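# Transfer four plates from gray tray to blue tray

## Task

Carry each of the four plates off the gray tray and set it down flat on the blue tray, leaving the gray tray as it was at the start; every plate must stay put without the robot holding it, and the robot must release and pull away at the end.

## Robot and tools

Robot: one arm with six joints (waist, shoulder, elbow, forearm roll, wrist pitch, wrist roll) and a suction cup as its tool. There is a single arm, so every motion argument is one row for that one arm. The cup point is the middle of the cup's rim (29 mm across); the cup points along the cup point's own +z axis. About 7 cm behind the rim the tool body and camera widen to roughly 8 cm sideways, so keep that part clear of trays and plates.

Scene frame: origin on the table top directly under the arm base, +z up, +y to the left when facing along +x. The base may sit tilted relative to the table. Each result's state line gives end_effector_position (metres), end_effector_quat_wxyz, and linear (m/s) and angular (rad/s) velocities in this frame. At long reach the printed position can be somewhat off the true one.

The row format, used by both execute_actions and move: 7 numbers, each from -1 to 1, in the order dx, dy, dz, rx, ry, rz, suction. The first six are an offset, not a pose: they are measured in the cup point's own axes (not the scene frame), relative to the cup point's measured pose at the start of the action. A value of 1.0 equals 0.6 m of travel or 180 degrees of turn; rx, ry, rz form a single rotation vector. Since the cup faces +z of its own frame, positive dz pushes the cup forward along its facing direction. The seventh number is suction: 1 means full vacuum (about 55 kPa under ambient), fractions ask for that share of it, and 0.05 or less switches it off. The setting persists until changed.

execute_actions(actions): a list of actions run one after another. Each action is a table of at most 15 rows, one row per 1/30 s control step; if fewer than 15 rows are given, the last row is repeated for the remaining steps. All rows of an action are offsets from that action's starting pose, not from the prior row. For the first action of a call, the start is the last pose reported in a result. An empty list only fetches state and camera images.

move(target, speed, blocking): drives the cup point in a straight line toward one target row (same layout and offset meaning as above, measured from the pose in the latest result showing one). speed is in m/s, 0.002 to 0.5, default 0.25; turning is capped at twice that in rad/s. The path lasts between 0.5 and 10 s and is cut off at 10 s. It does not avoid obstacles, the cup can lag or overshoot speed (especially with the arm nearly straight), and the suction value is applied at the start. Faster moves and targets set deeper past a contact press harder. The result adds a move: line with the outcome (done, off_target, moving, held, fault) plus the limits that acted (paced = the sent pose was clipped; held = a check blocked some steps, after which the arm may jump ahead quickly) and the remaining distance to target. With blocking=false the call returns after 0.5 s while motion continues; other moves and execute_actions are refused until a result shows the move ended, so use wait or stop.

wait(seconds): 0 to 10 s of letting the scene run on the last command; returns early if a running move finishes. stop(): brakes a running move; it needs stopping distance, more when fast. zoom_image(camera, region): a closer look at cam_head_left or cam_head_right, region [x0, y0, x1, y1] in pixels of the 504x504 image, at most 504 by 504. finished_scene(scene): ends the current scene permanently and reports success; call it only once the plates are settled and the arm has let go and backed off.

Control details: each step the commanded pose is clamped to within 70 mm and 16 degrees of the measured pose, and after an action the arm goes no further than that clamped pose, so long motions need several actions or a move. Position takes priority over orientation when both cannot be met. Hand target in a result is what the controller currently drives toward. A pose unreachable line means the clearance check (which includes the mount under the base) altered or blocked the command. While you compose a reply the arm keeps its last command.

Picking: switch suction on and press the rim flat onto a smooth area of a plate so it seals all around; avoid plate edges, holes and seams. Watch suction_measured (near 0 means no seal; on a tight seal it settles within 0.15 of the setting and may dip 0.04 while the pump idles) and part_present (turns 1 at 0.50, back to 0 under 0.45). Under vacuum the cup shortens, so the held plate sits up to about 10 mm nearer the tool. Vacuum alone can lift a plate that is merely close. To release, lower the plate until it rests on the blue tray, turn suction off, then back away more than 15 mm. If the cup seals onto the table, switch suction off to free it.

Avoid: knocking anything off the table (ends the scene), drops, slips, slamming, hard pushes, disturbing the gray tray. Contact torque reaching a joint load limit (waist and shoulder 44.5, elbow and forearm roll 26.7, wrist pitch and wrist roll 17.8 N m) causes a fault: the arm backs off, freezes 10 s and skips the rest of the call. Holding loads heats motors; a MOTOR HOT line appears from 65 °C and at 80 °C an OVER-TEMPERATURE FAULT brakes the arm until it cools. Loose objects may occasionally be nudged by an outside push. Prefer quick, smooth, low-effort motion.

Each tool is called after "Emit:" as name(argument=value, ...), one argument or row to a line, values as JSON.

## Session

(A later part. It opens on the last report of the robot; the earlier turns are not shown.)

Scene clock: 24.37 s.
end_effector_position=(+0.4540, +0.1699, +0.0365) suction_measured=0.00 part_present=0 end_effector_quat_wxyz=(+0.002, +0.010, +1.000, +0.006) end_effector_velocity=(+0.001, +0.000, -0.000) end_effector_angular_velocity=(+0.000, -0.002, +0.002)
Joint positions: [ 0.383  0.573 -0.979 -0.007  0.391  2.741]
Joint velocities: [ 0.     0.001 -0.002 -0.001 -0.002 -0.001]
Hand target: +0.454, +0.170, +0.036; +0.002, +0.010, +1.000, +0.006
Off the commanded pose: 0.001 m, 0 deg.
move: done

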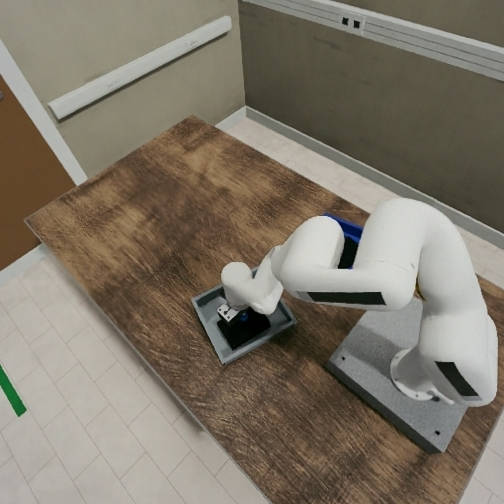

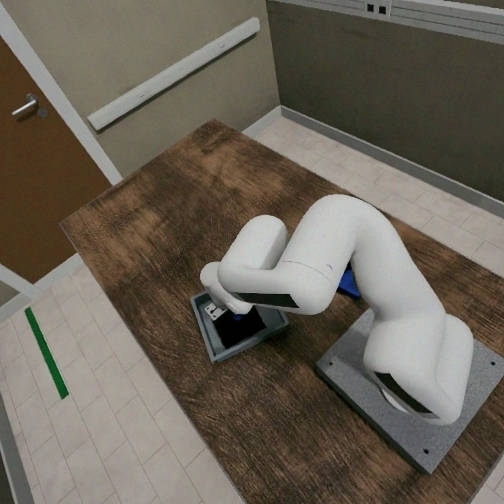

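Emit:
move(
  target=[0,0,0.031,0,0,0,1],
  speed=0.03,
)

Emit:
move(
  target=[0,0,-0.137,0,0,0,1],
  speed=0.15,
)

Emit:
move(
  target=[0.122,-0.677,0,0,0,0,1],
  speed=0.35,
)

Emit:
move(
  target=[0,0,0.083,0,0,0,1],
  speed=0.12,
)

Scene clock: 25.43 s.
end_effector_position=(+0.4541, +0.1702, +0.0180) suction_measured=0.66 part_present=1 end_effector_quat_wxyz=(+0.002, +0.010, +1.000, +0.006) end_effector_velocity=(+0.002, +0.000, +0.000) end_effector_angular_velocity=(+0.002, -0.004, -0.003)
Joint positions: [ 0.383  0.627 -0.995 -0.007  0.354  2.741]
Joint velocities: [-0.001  0.001 -0.002  0.    -0.004  0.002]
Hand target: +0.454, +0.170, +0.018; +0.002, +0.010, +1.000, +0.006
Off the commanded pose: 0.000 m, 0 deg.
move: done

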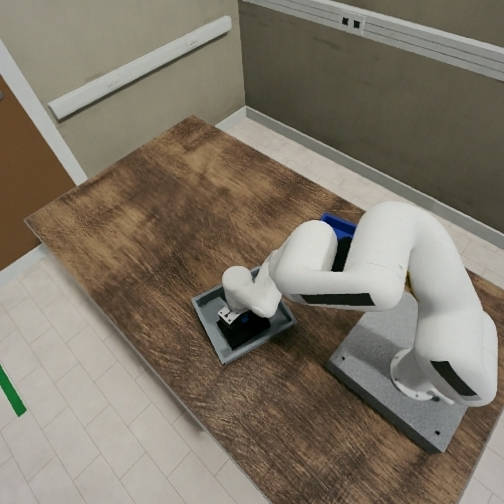

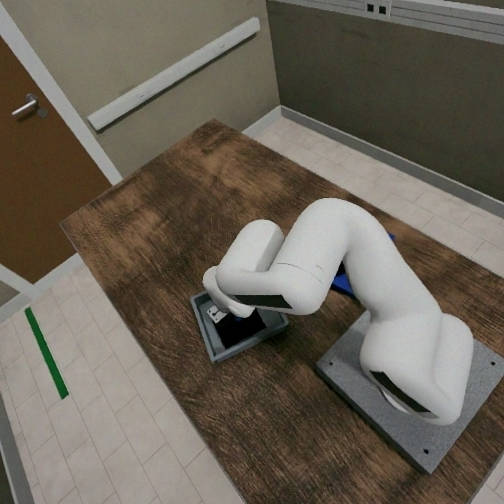

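Scene clock: 26.40 s.
end_effector_position=(+0.4532, +0.1689, +0.0995) suction_measured=0.98 part_present=1 end_effector_quat_wxyz=(+0.002, +0.010, +1.000, +0.005) end_effector_velocity=(+0.002, +0.001, +0.003) end_effector_angular_velocity=(+0.003, -0.005, -0.000)
Joint positions: [ 0.384  0.4   -0.947 -0.006  0.533  2.74 ]
Joint velocities: [ 0.    -0.006 -0.002  0.001  0.002 -0.001]
Hand target: +0.454, +0.169, +0.100; +0.002, +0.010, +1.000, +0.005
Off the commanded pose: 0.001 m, 0 deg.
move: done

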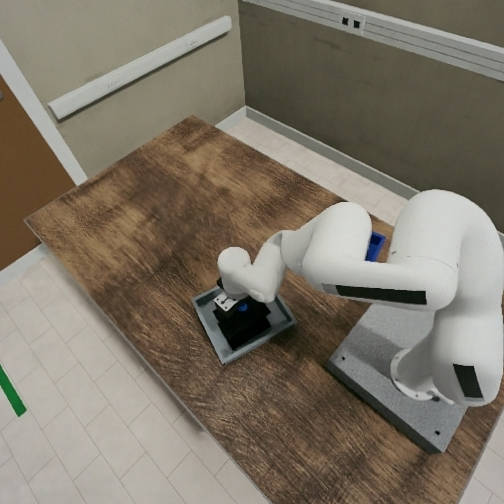

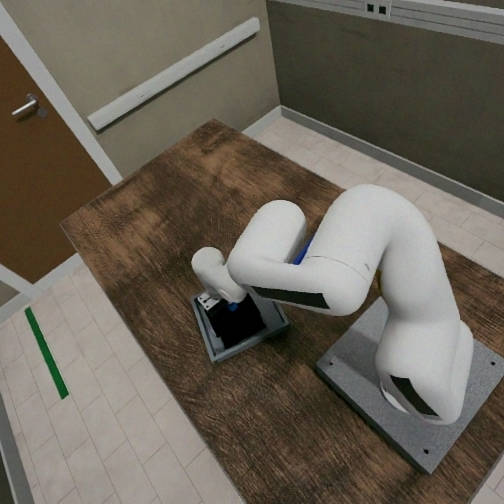

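Scene clock: 28.10 s.
end_effector_position=(+0.3696, -0.2345, +0.0945) suction_measured=0.99 part_present=1 end_effector_quat_wxyz=(+0.001, +0.010, +1.000, +0.005) end_effector_velocity=(-0.000, -0.003, +0.001) end_effector_angular_velocity=(+0.002, -0.002, -0.001)
Joint positions: [-0.541  0.296 -0.769  0.017  0.463  1.794]
Joint velocities: [-0.006  0.002 -0.005  0.007  0.003 -0.011]
Hand target: +0.369, -0.235, +0.095; +0.001, +0.010, +1.000, +0.005
Off the commanded pose: 0.002 m, 0 deg.
move: done

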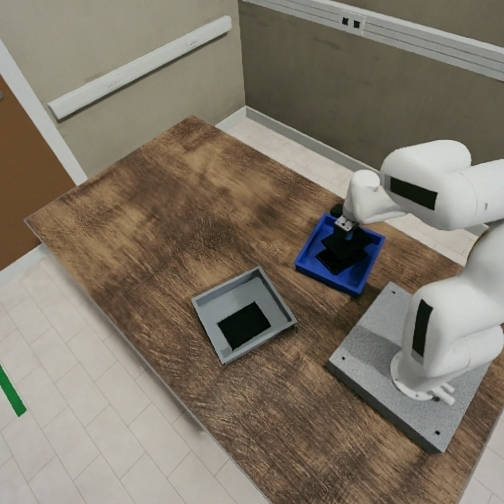

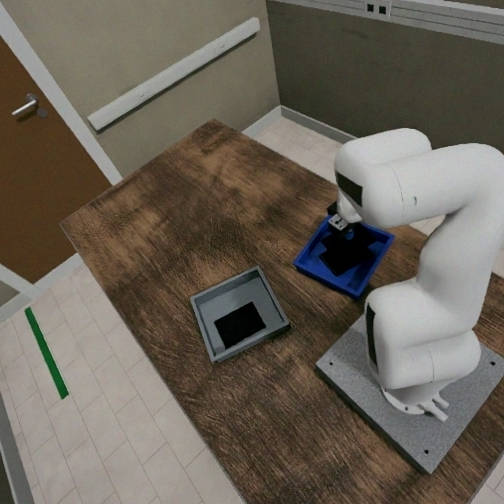

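Scene clock: 28.93 s.
end_effector_position=(+0.3701, -0.2341, +0.0451) suction_measured=0.99 part_present=1 end_effector_quat_wxyz=(+0.002, +0.010, +1.000, +0.005) end_effector_velocity=(-0.001, +0.001, -0.002) end_effector_angular_velocity=(+0.001, +0.002, +0.001)
Joint positions: [-0.539  0.446 -0.792  0.024  0.335  1.789]
Joint velocities: [ 0.     0.004  0.    -0.001 -0.002  0.   ]
Hand target: +0.370, -0.234, +0.045; +0.001, +0.010, +1.000, +0.005
Off the commanded pose: 0.001 m, 0 deg.
move: done

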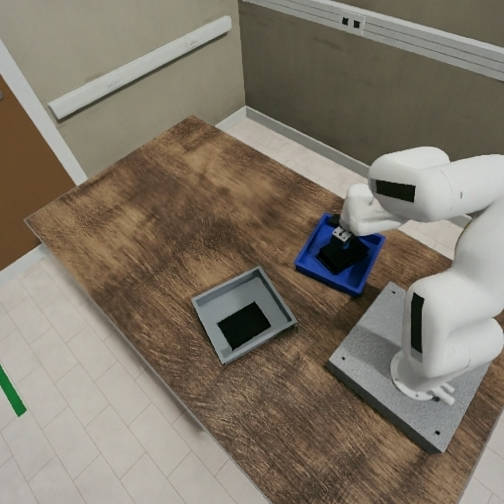

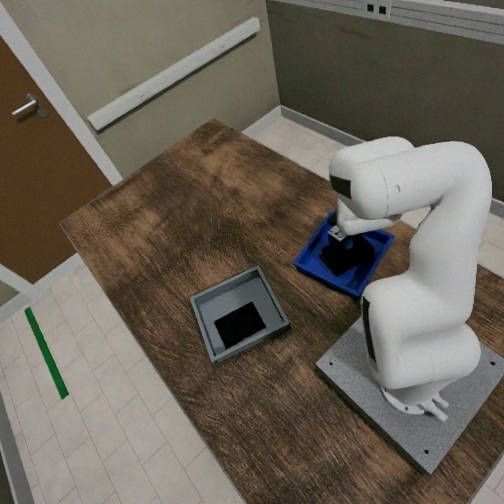

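Emit:
move(
  target=[0,0,0.032,0,0,0,1],
  speed=0.03,
)

Emit:
execute_actions(
  actions=[
    [[0,0,0,0,0,0,0]],
  ],
)

Emit:
move(
  target=[0,0,-0.103,0,0,0,0],
  speed=0.2,
)

Emit:
move(
  target=[-0.122,0.677,0.03,0,0,0,0],
  speed=0.4,
)

Emit:
move(
  target=[0,0,0.08,0,0,0,1],
  speed=0.1,
)

Scene clock: 30.13 s.
end_effector_position=(+0.3704, -0.2340, +0.0263) suction_measured=0.98 part_present=1 end_effector_quat_wxyz=(+0.002, +0.010, +1.000, +0.005) end_effector_velocity=(+0.001, -0.000, +0.000) end_effector_angular_velocity=(-0.001, -0.003, -0.001)
Joint positions: [-0.537  0.507 -0.807  0.028  0.29   1.785]
Joint velocities: [ 0.    -0.    -0.     0.001 -0.002  0.   ]
Hand target: +0.370, -0.234, +0.026; +0.002, +0.010, +1.000, +0.005
Off the commanded pose: 0.000 m, 0 deg.
move: done

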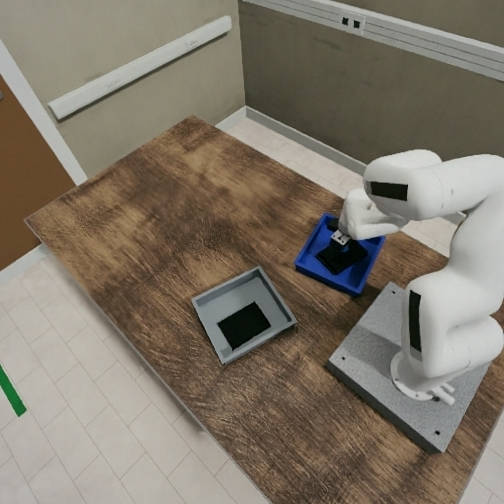

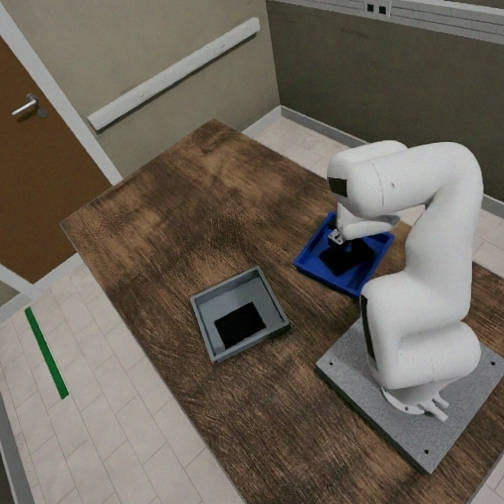

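Scene clock: 30.63 s.
end_effector_position=(+0.3707, -0.2342, +0.0265) suction_measured=0.00 part_present=0 end_effector_quat_wxyz=(+0.002, +0.010, +1.000, +0.005) end_effector_velocity=(+0.001, -0.000, +0.000) end_effector_angular_velocity=(-0.001, -0.002, -0.002)
Joint positions: [-0.537  0.506 -0.807  0.028  0.289  1.785]
Joint velocities: [ 0.    -0.     0.     0.001 -0.002  0.001]
Hand target: +0.370, -0.234, +0.026; +0.002, +0.010, +1.000, +0.005
Off the commanded pose: 0.000 m, 0 deg.

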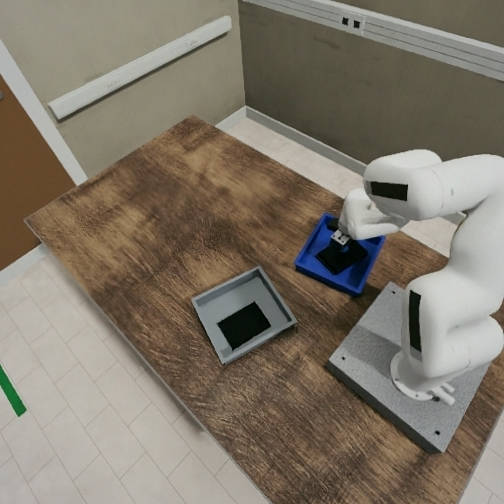

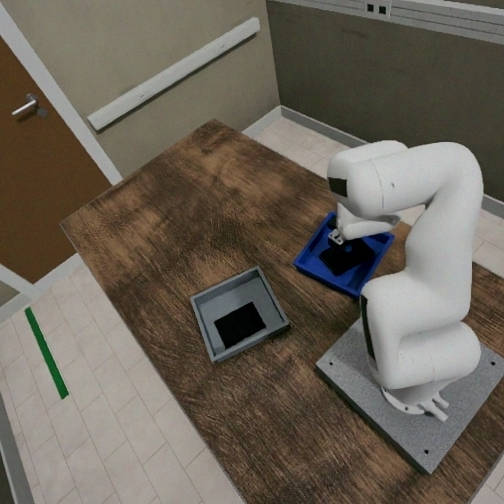

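Scene clock: 31.47 s.
end_effector_position=(+0.3699, -0.2346, +0.0877) suction_measured=0.00 part_present=0 end_effector_quat_wxyz=(+0.002, +0.010, +1.000, +0.005) end_effector_velocity=(+0.001, -0.001, +0.003) end_effector_angular_velocity=(-0.002, -0.002, +0.001)
Joint positions: [-0.541  0.316 -0.771  0.018  0.444  1.793]
Joint velocities: [-0.    -0.006 -0.002 -0.001  0.004 -0.   ]
Hand target: +0.370, -0.235, +0.088; +0.002, +0.010, +1.000, +0.004
Off the commanded pose: 0.001 m, 0 deg.
move: done

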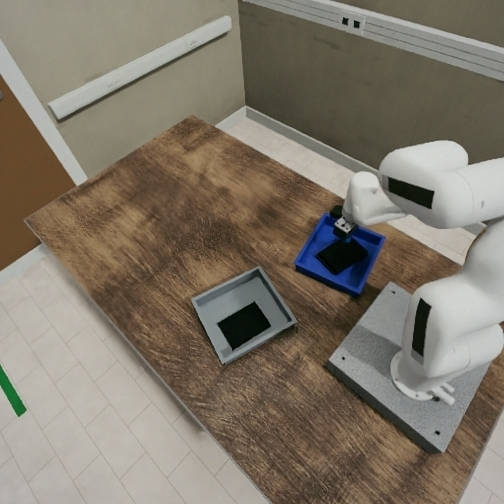

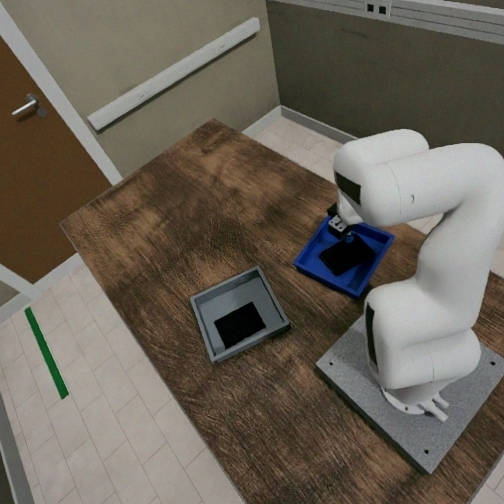

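Scene clock: 33.07 s.
end_effector_position=(+0.4534, +0.1691, +0.0746) suction_measured=0.00 part_present=0 end_effector_quat_wxyz=(+0.002, +0.010, +1.000, +0.005) end_effector_velocity=(+0.001, +0.004, +0.001) end_effector_angular_velocity=(-0.003, -0.001, +0.006)
Joint positions: [ 0.384  0.466 -0.954 -0.008  0.474  2.741]
Joint velocities: [ 0.007  0.003 -0.008 -0.006  0.005  0.006]
Hand target: +0.453, +0.170, +0.075; +0.002, +0.010, +1.000, +0.005
Off the commanded pose: 0.003 m, 0 deg.
move: done

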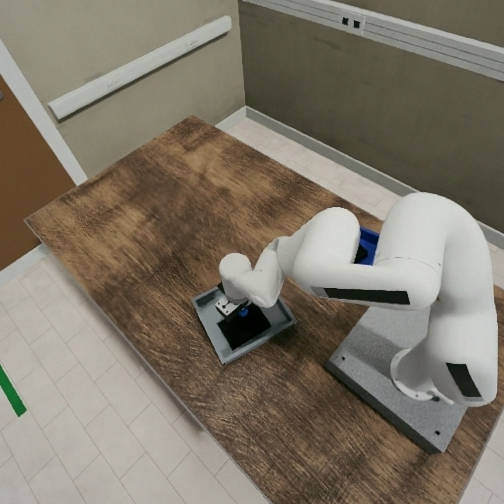

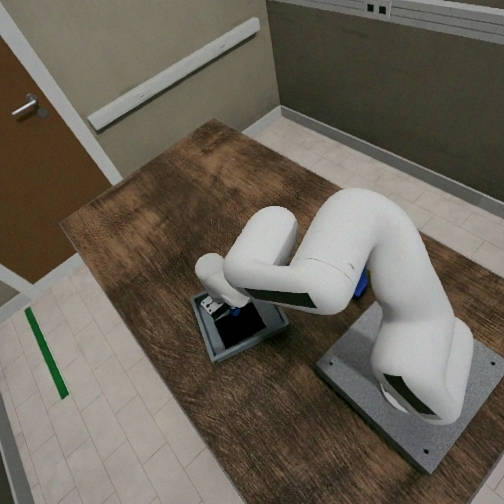

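Scene clock: 33.93 s.
end_effector_position=(+0.4539, +0.1699, +0.0270) suction_measured=0.00 part_present=0 end_effector_quat_wxyz=(+0.003, +0.010, +1.000, +0.005) end_effector_velocity=(-0.001, -0.000, -0.002) end_effector_angular_velocity=(-0.001, +0.002, -0.002)
Joint positions: [ 0.383  0.6   -0.986 -0.009  0.371  2.742]
Joint velocities: [ 0.     0.003  0.     0.    -0.001  0.002]
Hand target: +0.454, +0.170, +0.027; +0.002, +0.010, +1.000, +0.005
Off the commanded pose: 0.001 m, 0 deg.
move: done

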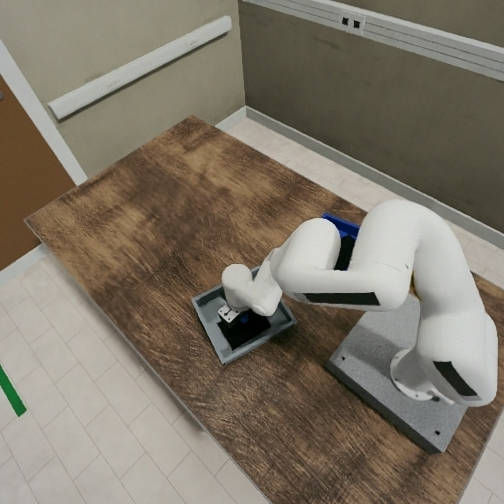

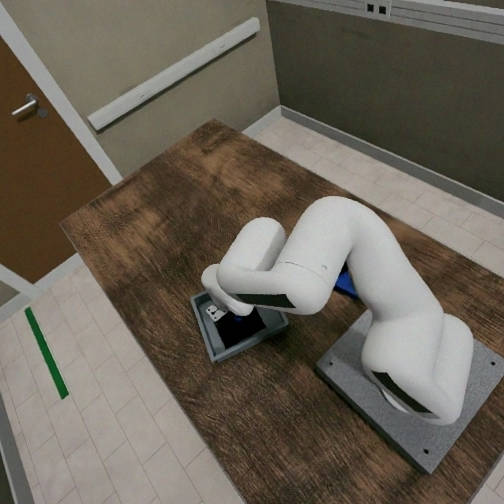

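Emit:
move(
  target=[0,0,0.032,0,0,0,1],
  speed=0.03,
)

Emit:
move(
  target=[0,0,-0.153,0,0,0,1],
  speed=0.15,
)

Emit:
move(
  target=[0.122,-0.677,0,0,0,0,1],
  speed=0.35,
)

Emit:
move(
  target=[0,0,0.067,0,0,0,1],
  speed=0.12,
)

Scene clock: 35.07 s.
end_effector_position=(+0.4540, +0.1701, +0.0079) suction_measured=0.65 part_present=1 end_effector_quat_wxyz=(+0.003, +0.010, +1.000, +0.005) end_effector_velocity=(+0.001, +0.000, +0.001) end_effector_angular_velocity=(+0.001, -0.003, -0.003)
Joint positions: [ 0.383  0.657 -1.005 -0.01   0.334  2.743]
Joint velocities: [-0.    -0.001 -0.001  0.001 -0.001  0.002]
Hand target: +0.454, +0.170, +0.008; +0.003, +0.010, +1.000, +0.005
Off the commanded pose: 0.000 m, 0 deg.
move: done

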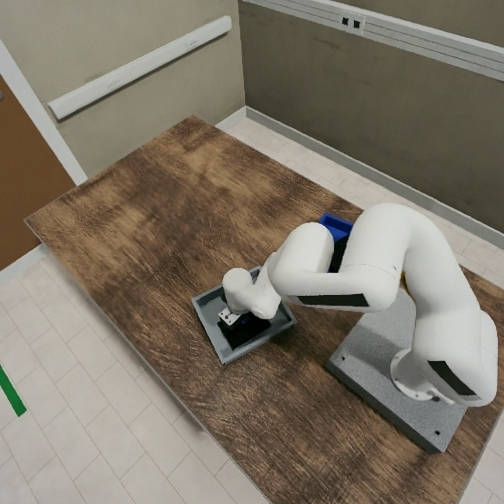

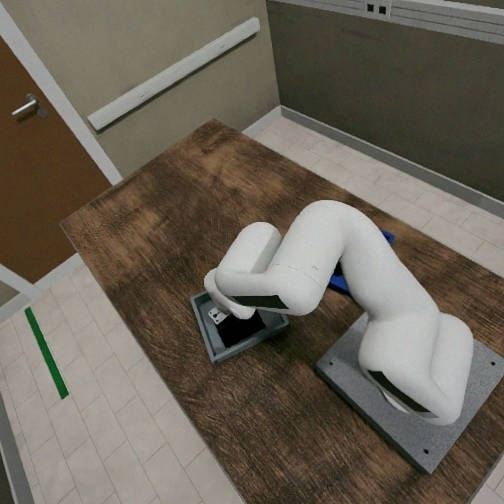

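Scene clock: 36.10 s.
end_effector_position=(+0.4531, +0.1687, +0.0990) suction_measured=0.98 part_present=1 end_effector_quat_wxyz=(+0.002, +0.010, +1.000, +0.005) end_effector_velocity=(+0.002, +0.001, +0.002) end_effector_angular_velocity=(+0.002, -0.004, -0.000)
Joint positions: [ 0.384  0.401 -0.946 -0.008  0.532  2.741]
Joint velocities: [ 0.001 -0.003 -0.003  0.     0.002  0.   ]
Hand target: +0.453, +0.169, +0.100; +0.003, +0.010, +1.000, +0.005
Off the commanded pose: 0.001 m, 0 deg.
move: done

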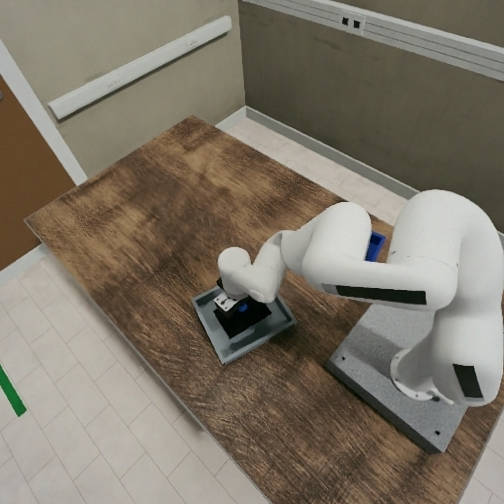

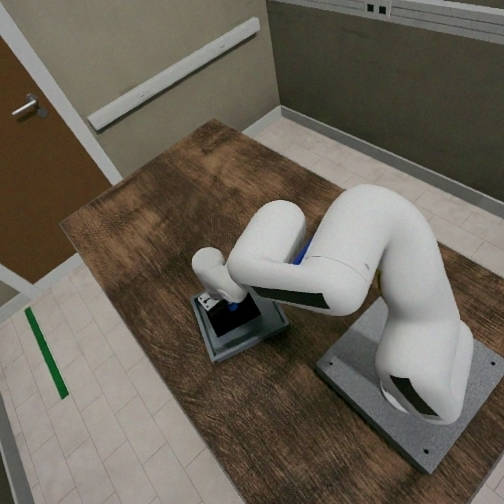

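Scene clock: 37.80 s.
end_effector_position=(+0.3694, -0.2347, +0.0942) suction_measured=0.99 part_present=1 end_effector_quat_wxyz=(+0.001, +0.010, +1.000, +0.005) end_effector_velocity=(+0.000, -0.003, +0.000) end_effector_angular_velocity=(+0.003, -0.002, -0.004)
Joint positions: [-0.541  0.297 -0.769  0.016  0.462  1.794]
Joint velocities: [-0.006  0.003 -0.006  0.008  0.003 -0.009]
Hand target: +0.369, -0.235, +0.094; +0.001, +0.010, +1.000, +0.005
Off the commanded pose: 0.002 m, 0 deg.
move: done

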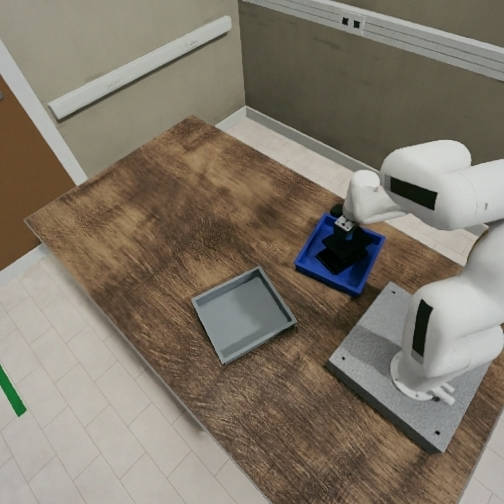

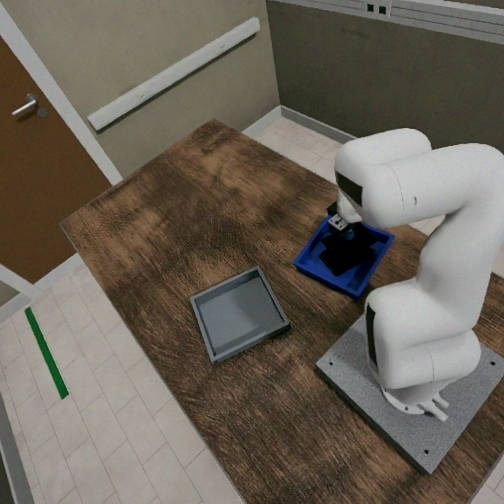

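Scene clock: 38.60 s.
end_effector_position=(+0.3699, -0.2344, +0.0544) suction_measured=0.99 part_present=1 end_effector_quat_wxyz=(+0.002, +0.010, +1.000, +0.004) end_effector_velocity=(+0.000, +0.000, -0.001) end_effector_angular_velocity=(-0.001, -0.001, +0.001)
Joint positions: [-0.539  0.417 -0.785  0.021  0.357  1.791]
Joint velocities: [ 0.     0.004 -0.001 -0.    -0.004  0.   ]
Hand target: +0.370, -0.234, +0.054; +0.001, +0.010, +1.000, +0.005
Off the commanded pose: 0.001 m, 0 deg.
move: done

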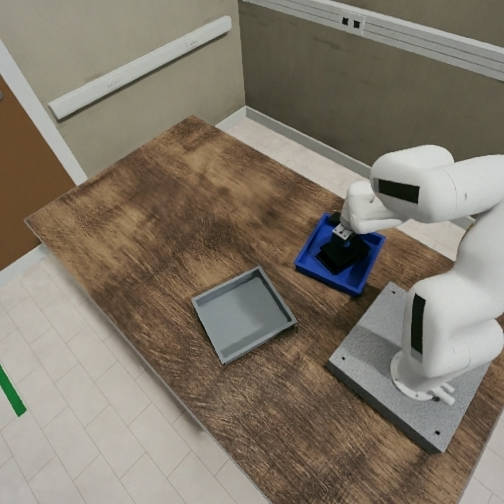

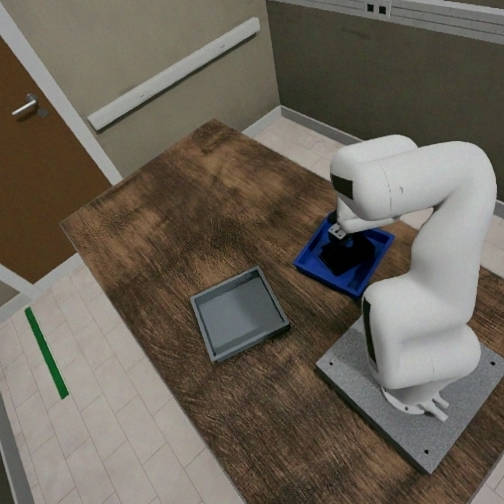

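Emit:
move(
  target=[0,0,0.03,0,0,0,1],
  speed=0.03,
)

Emit:
execute_actions(
  actions=[
    [[0,0,0,0,0,0,0]],
  ],
)

Emit:
move(
  target=[0,0,-0.2,0,0,0,0],
  speed=0.2,
)

Emit:
finished_scene(
  scene=1,
)

Scene clock: 39.63 s.
end_effector_position=(+0.3702, -0.2343, +0.0368) suction_measured=0.98 part_present=1 end_effector_quat_wxyz=(+0.002, +0.010, +1.000, +0.004) end_effector_velocity=(+0.001, -0.001, +0.000) end_effector_angular_velocity=(-0.002, -0.004, -0.002)
Joint positions: [-0.538  0.473 -0.798  0.024  0.313  1.788]
Joint velocities: [ 0.     0.001 -0.002  0.001 -0.004  0.   ]
Hand target: +0.370, -0.234, +0.036; +0.002, +0.010, +1.000, +0.005
Off the commanded pose: 0.000 m, 0 deg.
move: done

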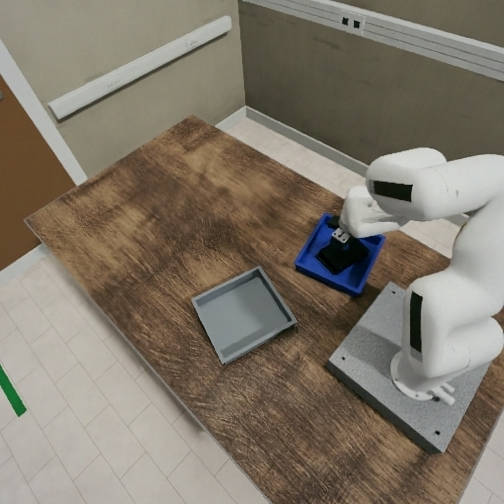

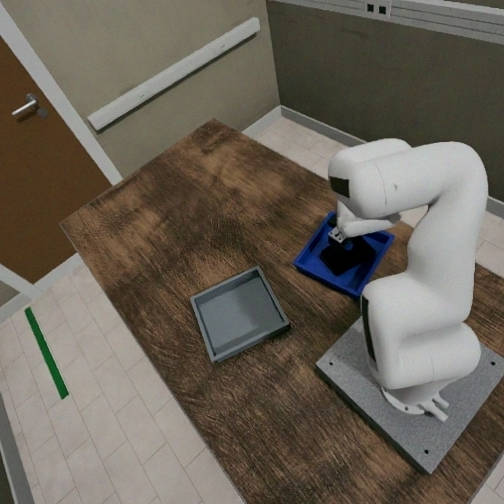

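Scene clock: 40.13 s.
end_effector_position=(+0.3705, -0.2345, +0.0370) suction_measured=0.00 part_present=0 end_effector_quat_wxyz=(+0.002, +0.010, +1.000, +0.004) end_effector_velocity=(-0.001, +0.001, -0.001) end_effector_angular_velocity=(+0.001, +0.003, +0.002)
Joint positions: [-0.538  0.473 -0.798  0.024  0.313  1.788]
Joint velocities: [ 0.     0.001  0.001 -0.001  0.001 -0.   ]
Hand target: +0.370, -0.234, +0.037; +0.002, +0.010, +1.000, +0.004
Off the commanded pose: 0.000 m, 0 deg.

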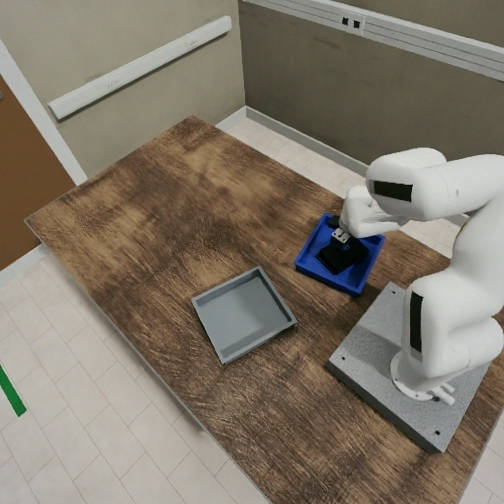

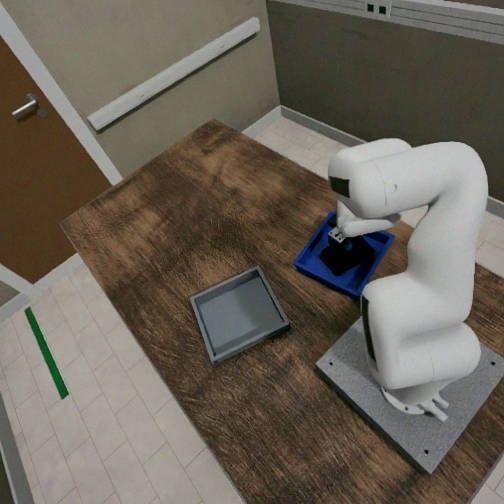

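Scene clock: 41.20 s.
end_effector_position=(+0.3693, -0.2354, +0.1563) suction_measured=0.00 part_present=0 end_effector_quat_wxyz=(+0.001, +0.010, +1.000, +0.004) end_effector_velocity=(+0.001, -0.001, +0.003) end_effector_angular_velocity=(-0.003, -0.005, -0.001)
Joint positions: [-0.543  0.13  -0.777  0.011  0.636  1.798]
Joint velocities: [-0.001 -0.006 -0.003 -0.     0.003  0.   ]
Hand target: +0.370, -0.236, +0.157; +0.002, +0.010, +1.000, +0.004
Off the commanded pose: 0.001 m, 0 deg.
move: done

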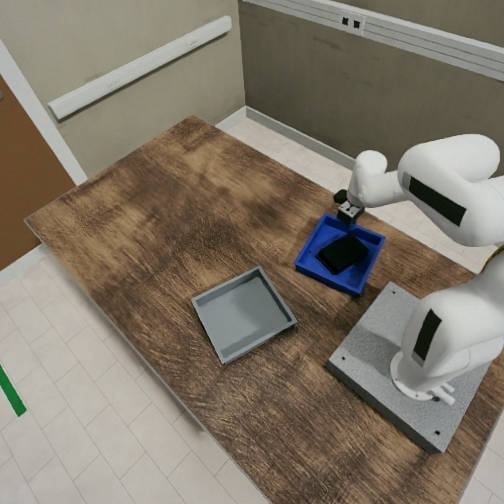

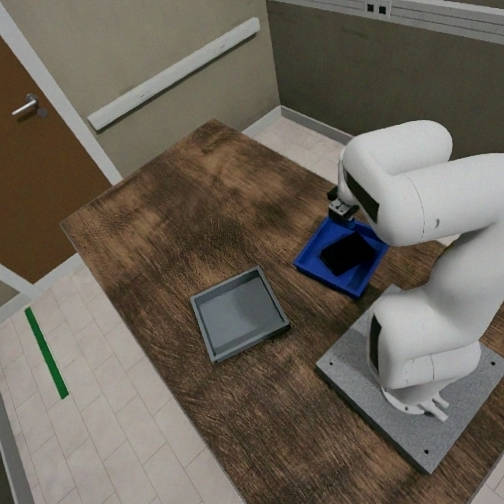

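The scene is finished: the task was done.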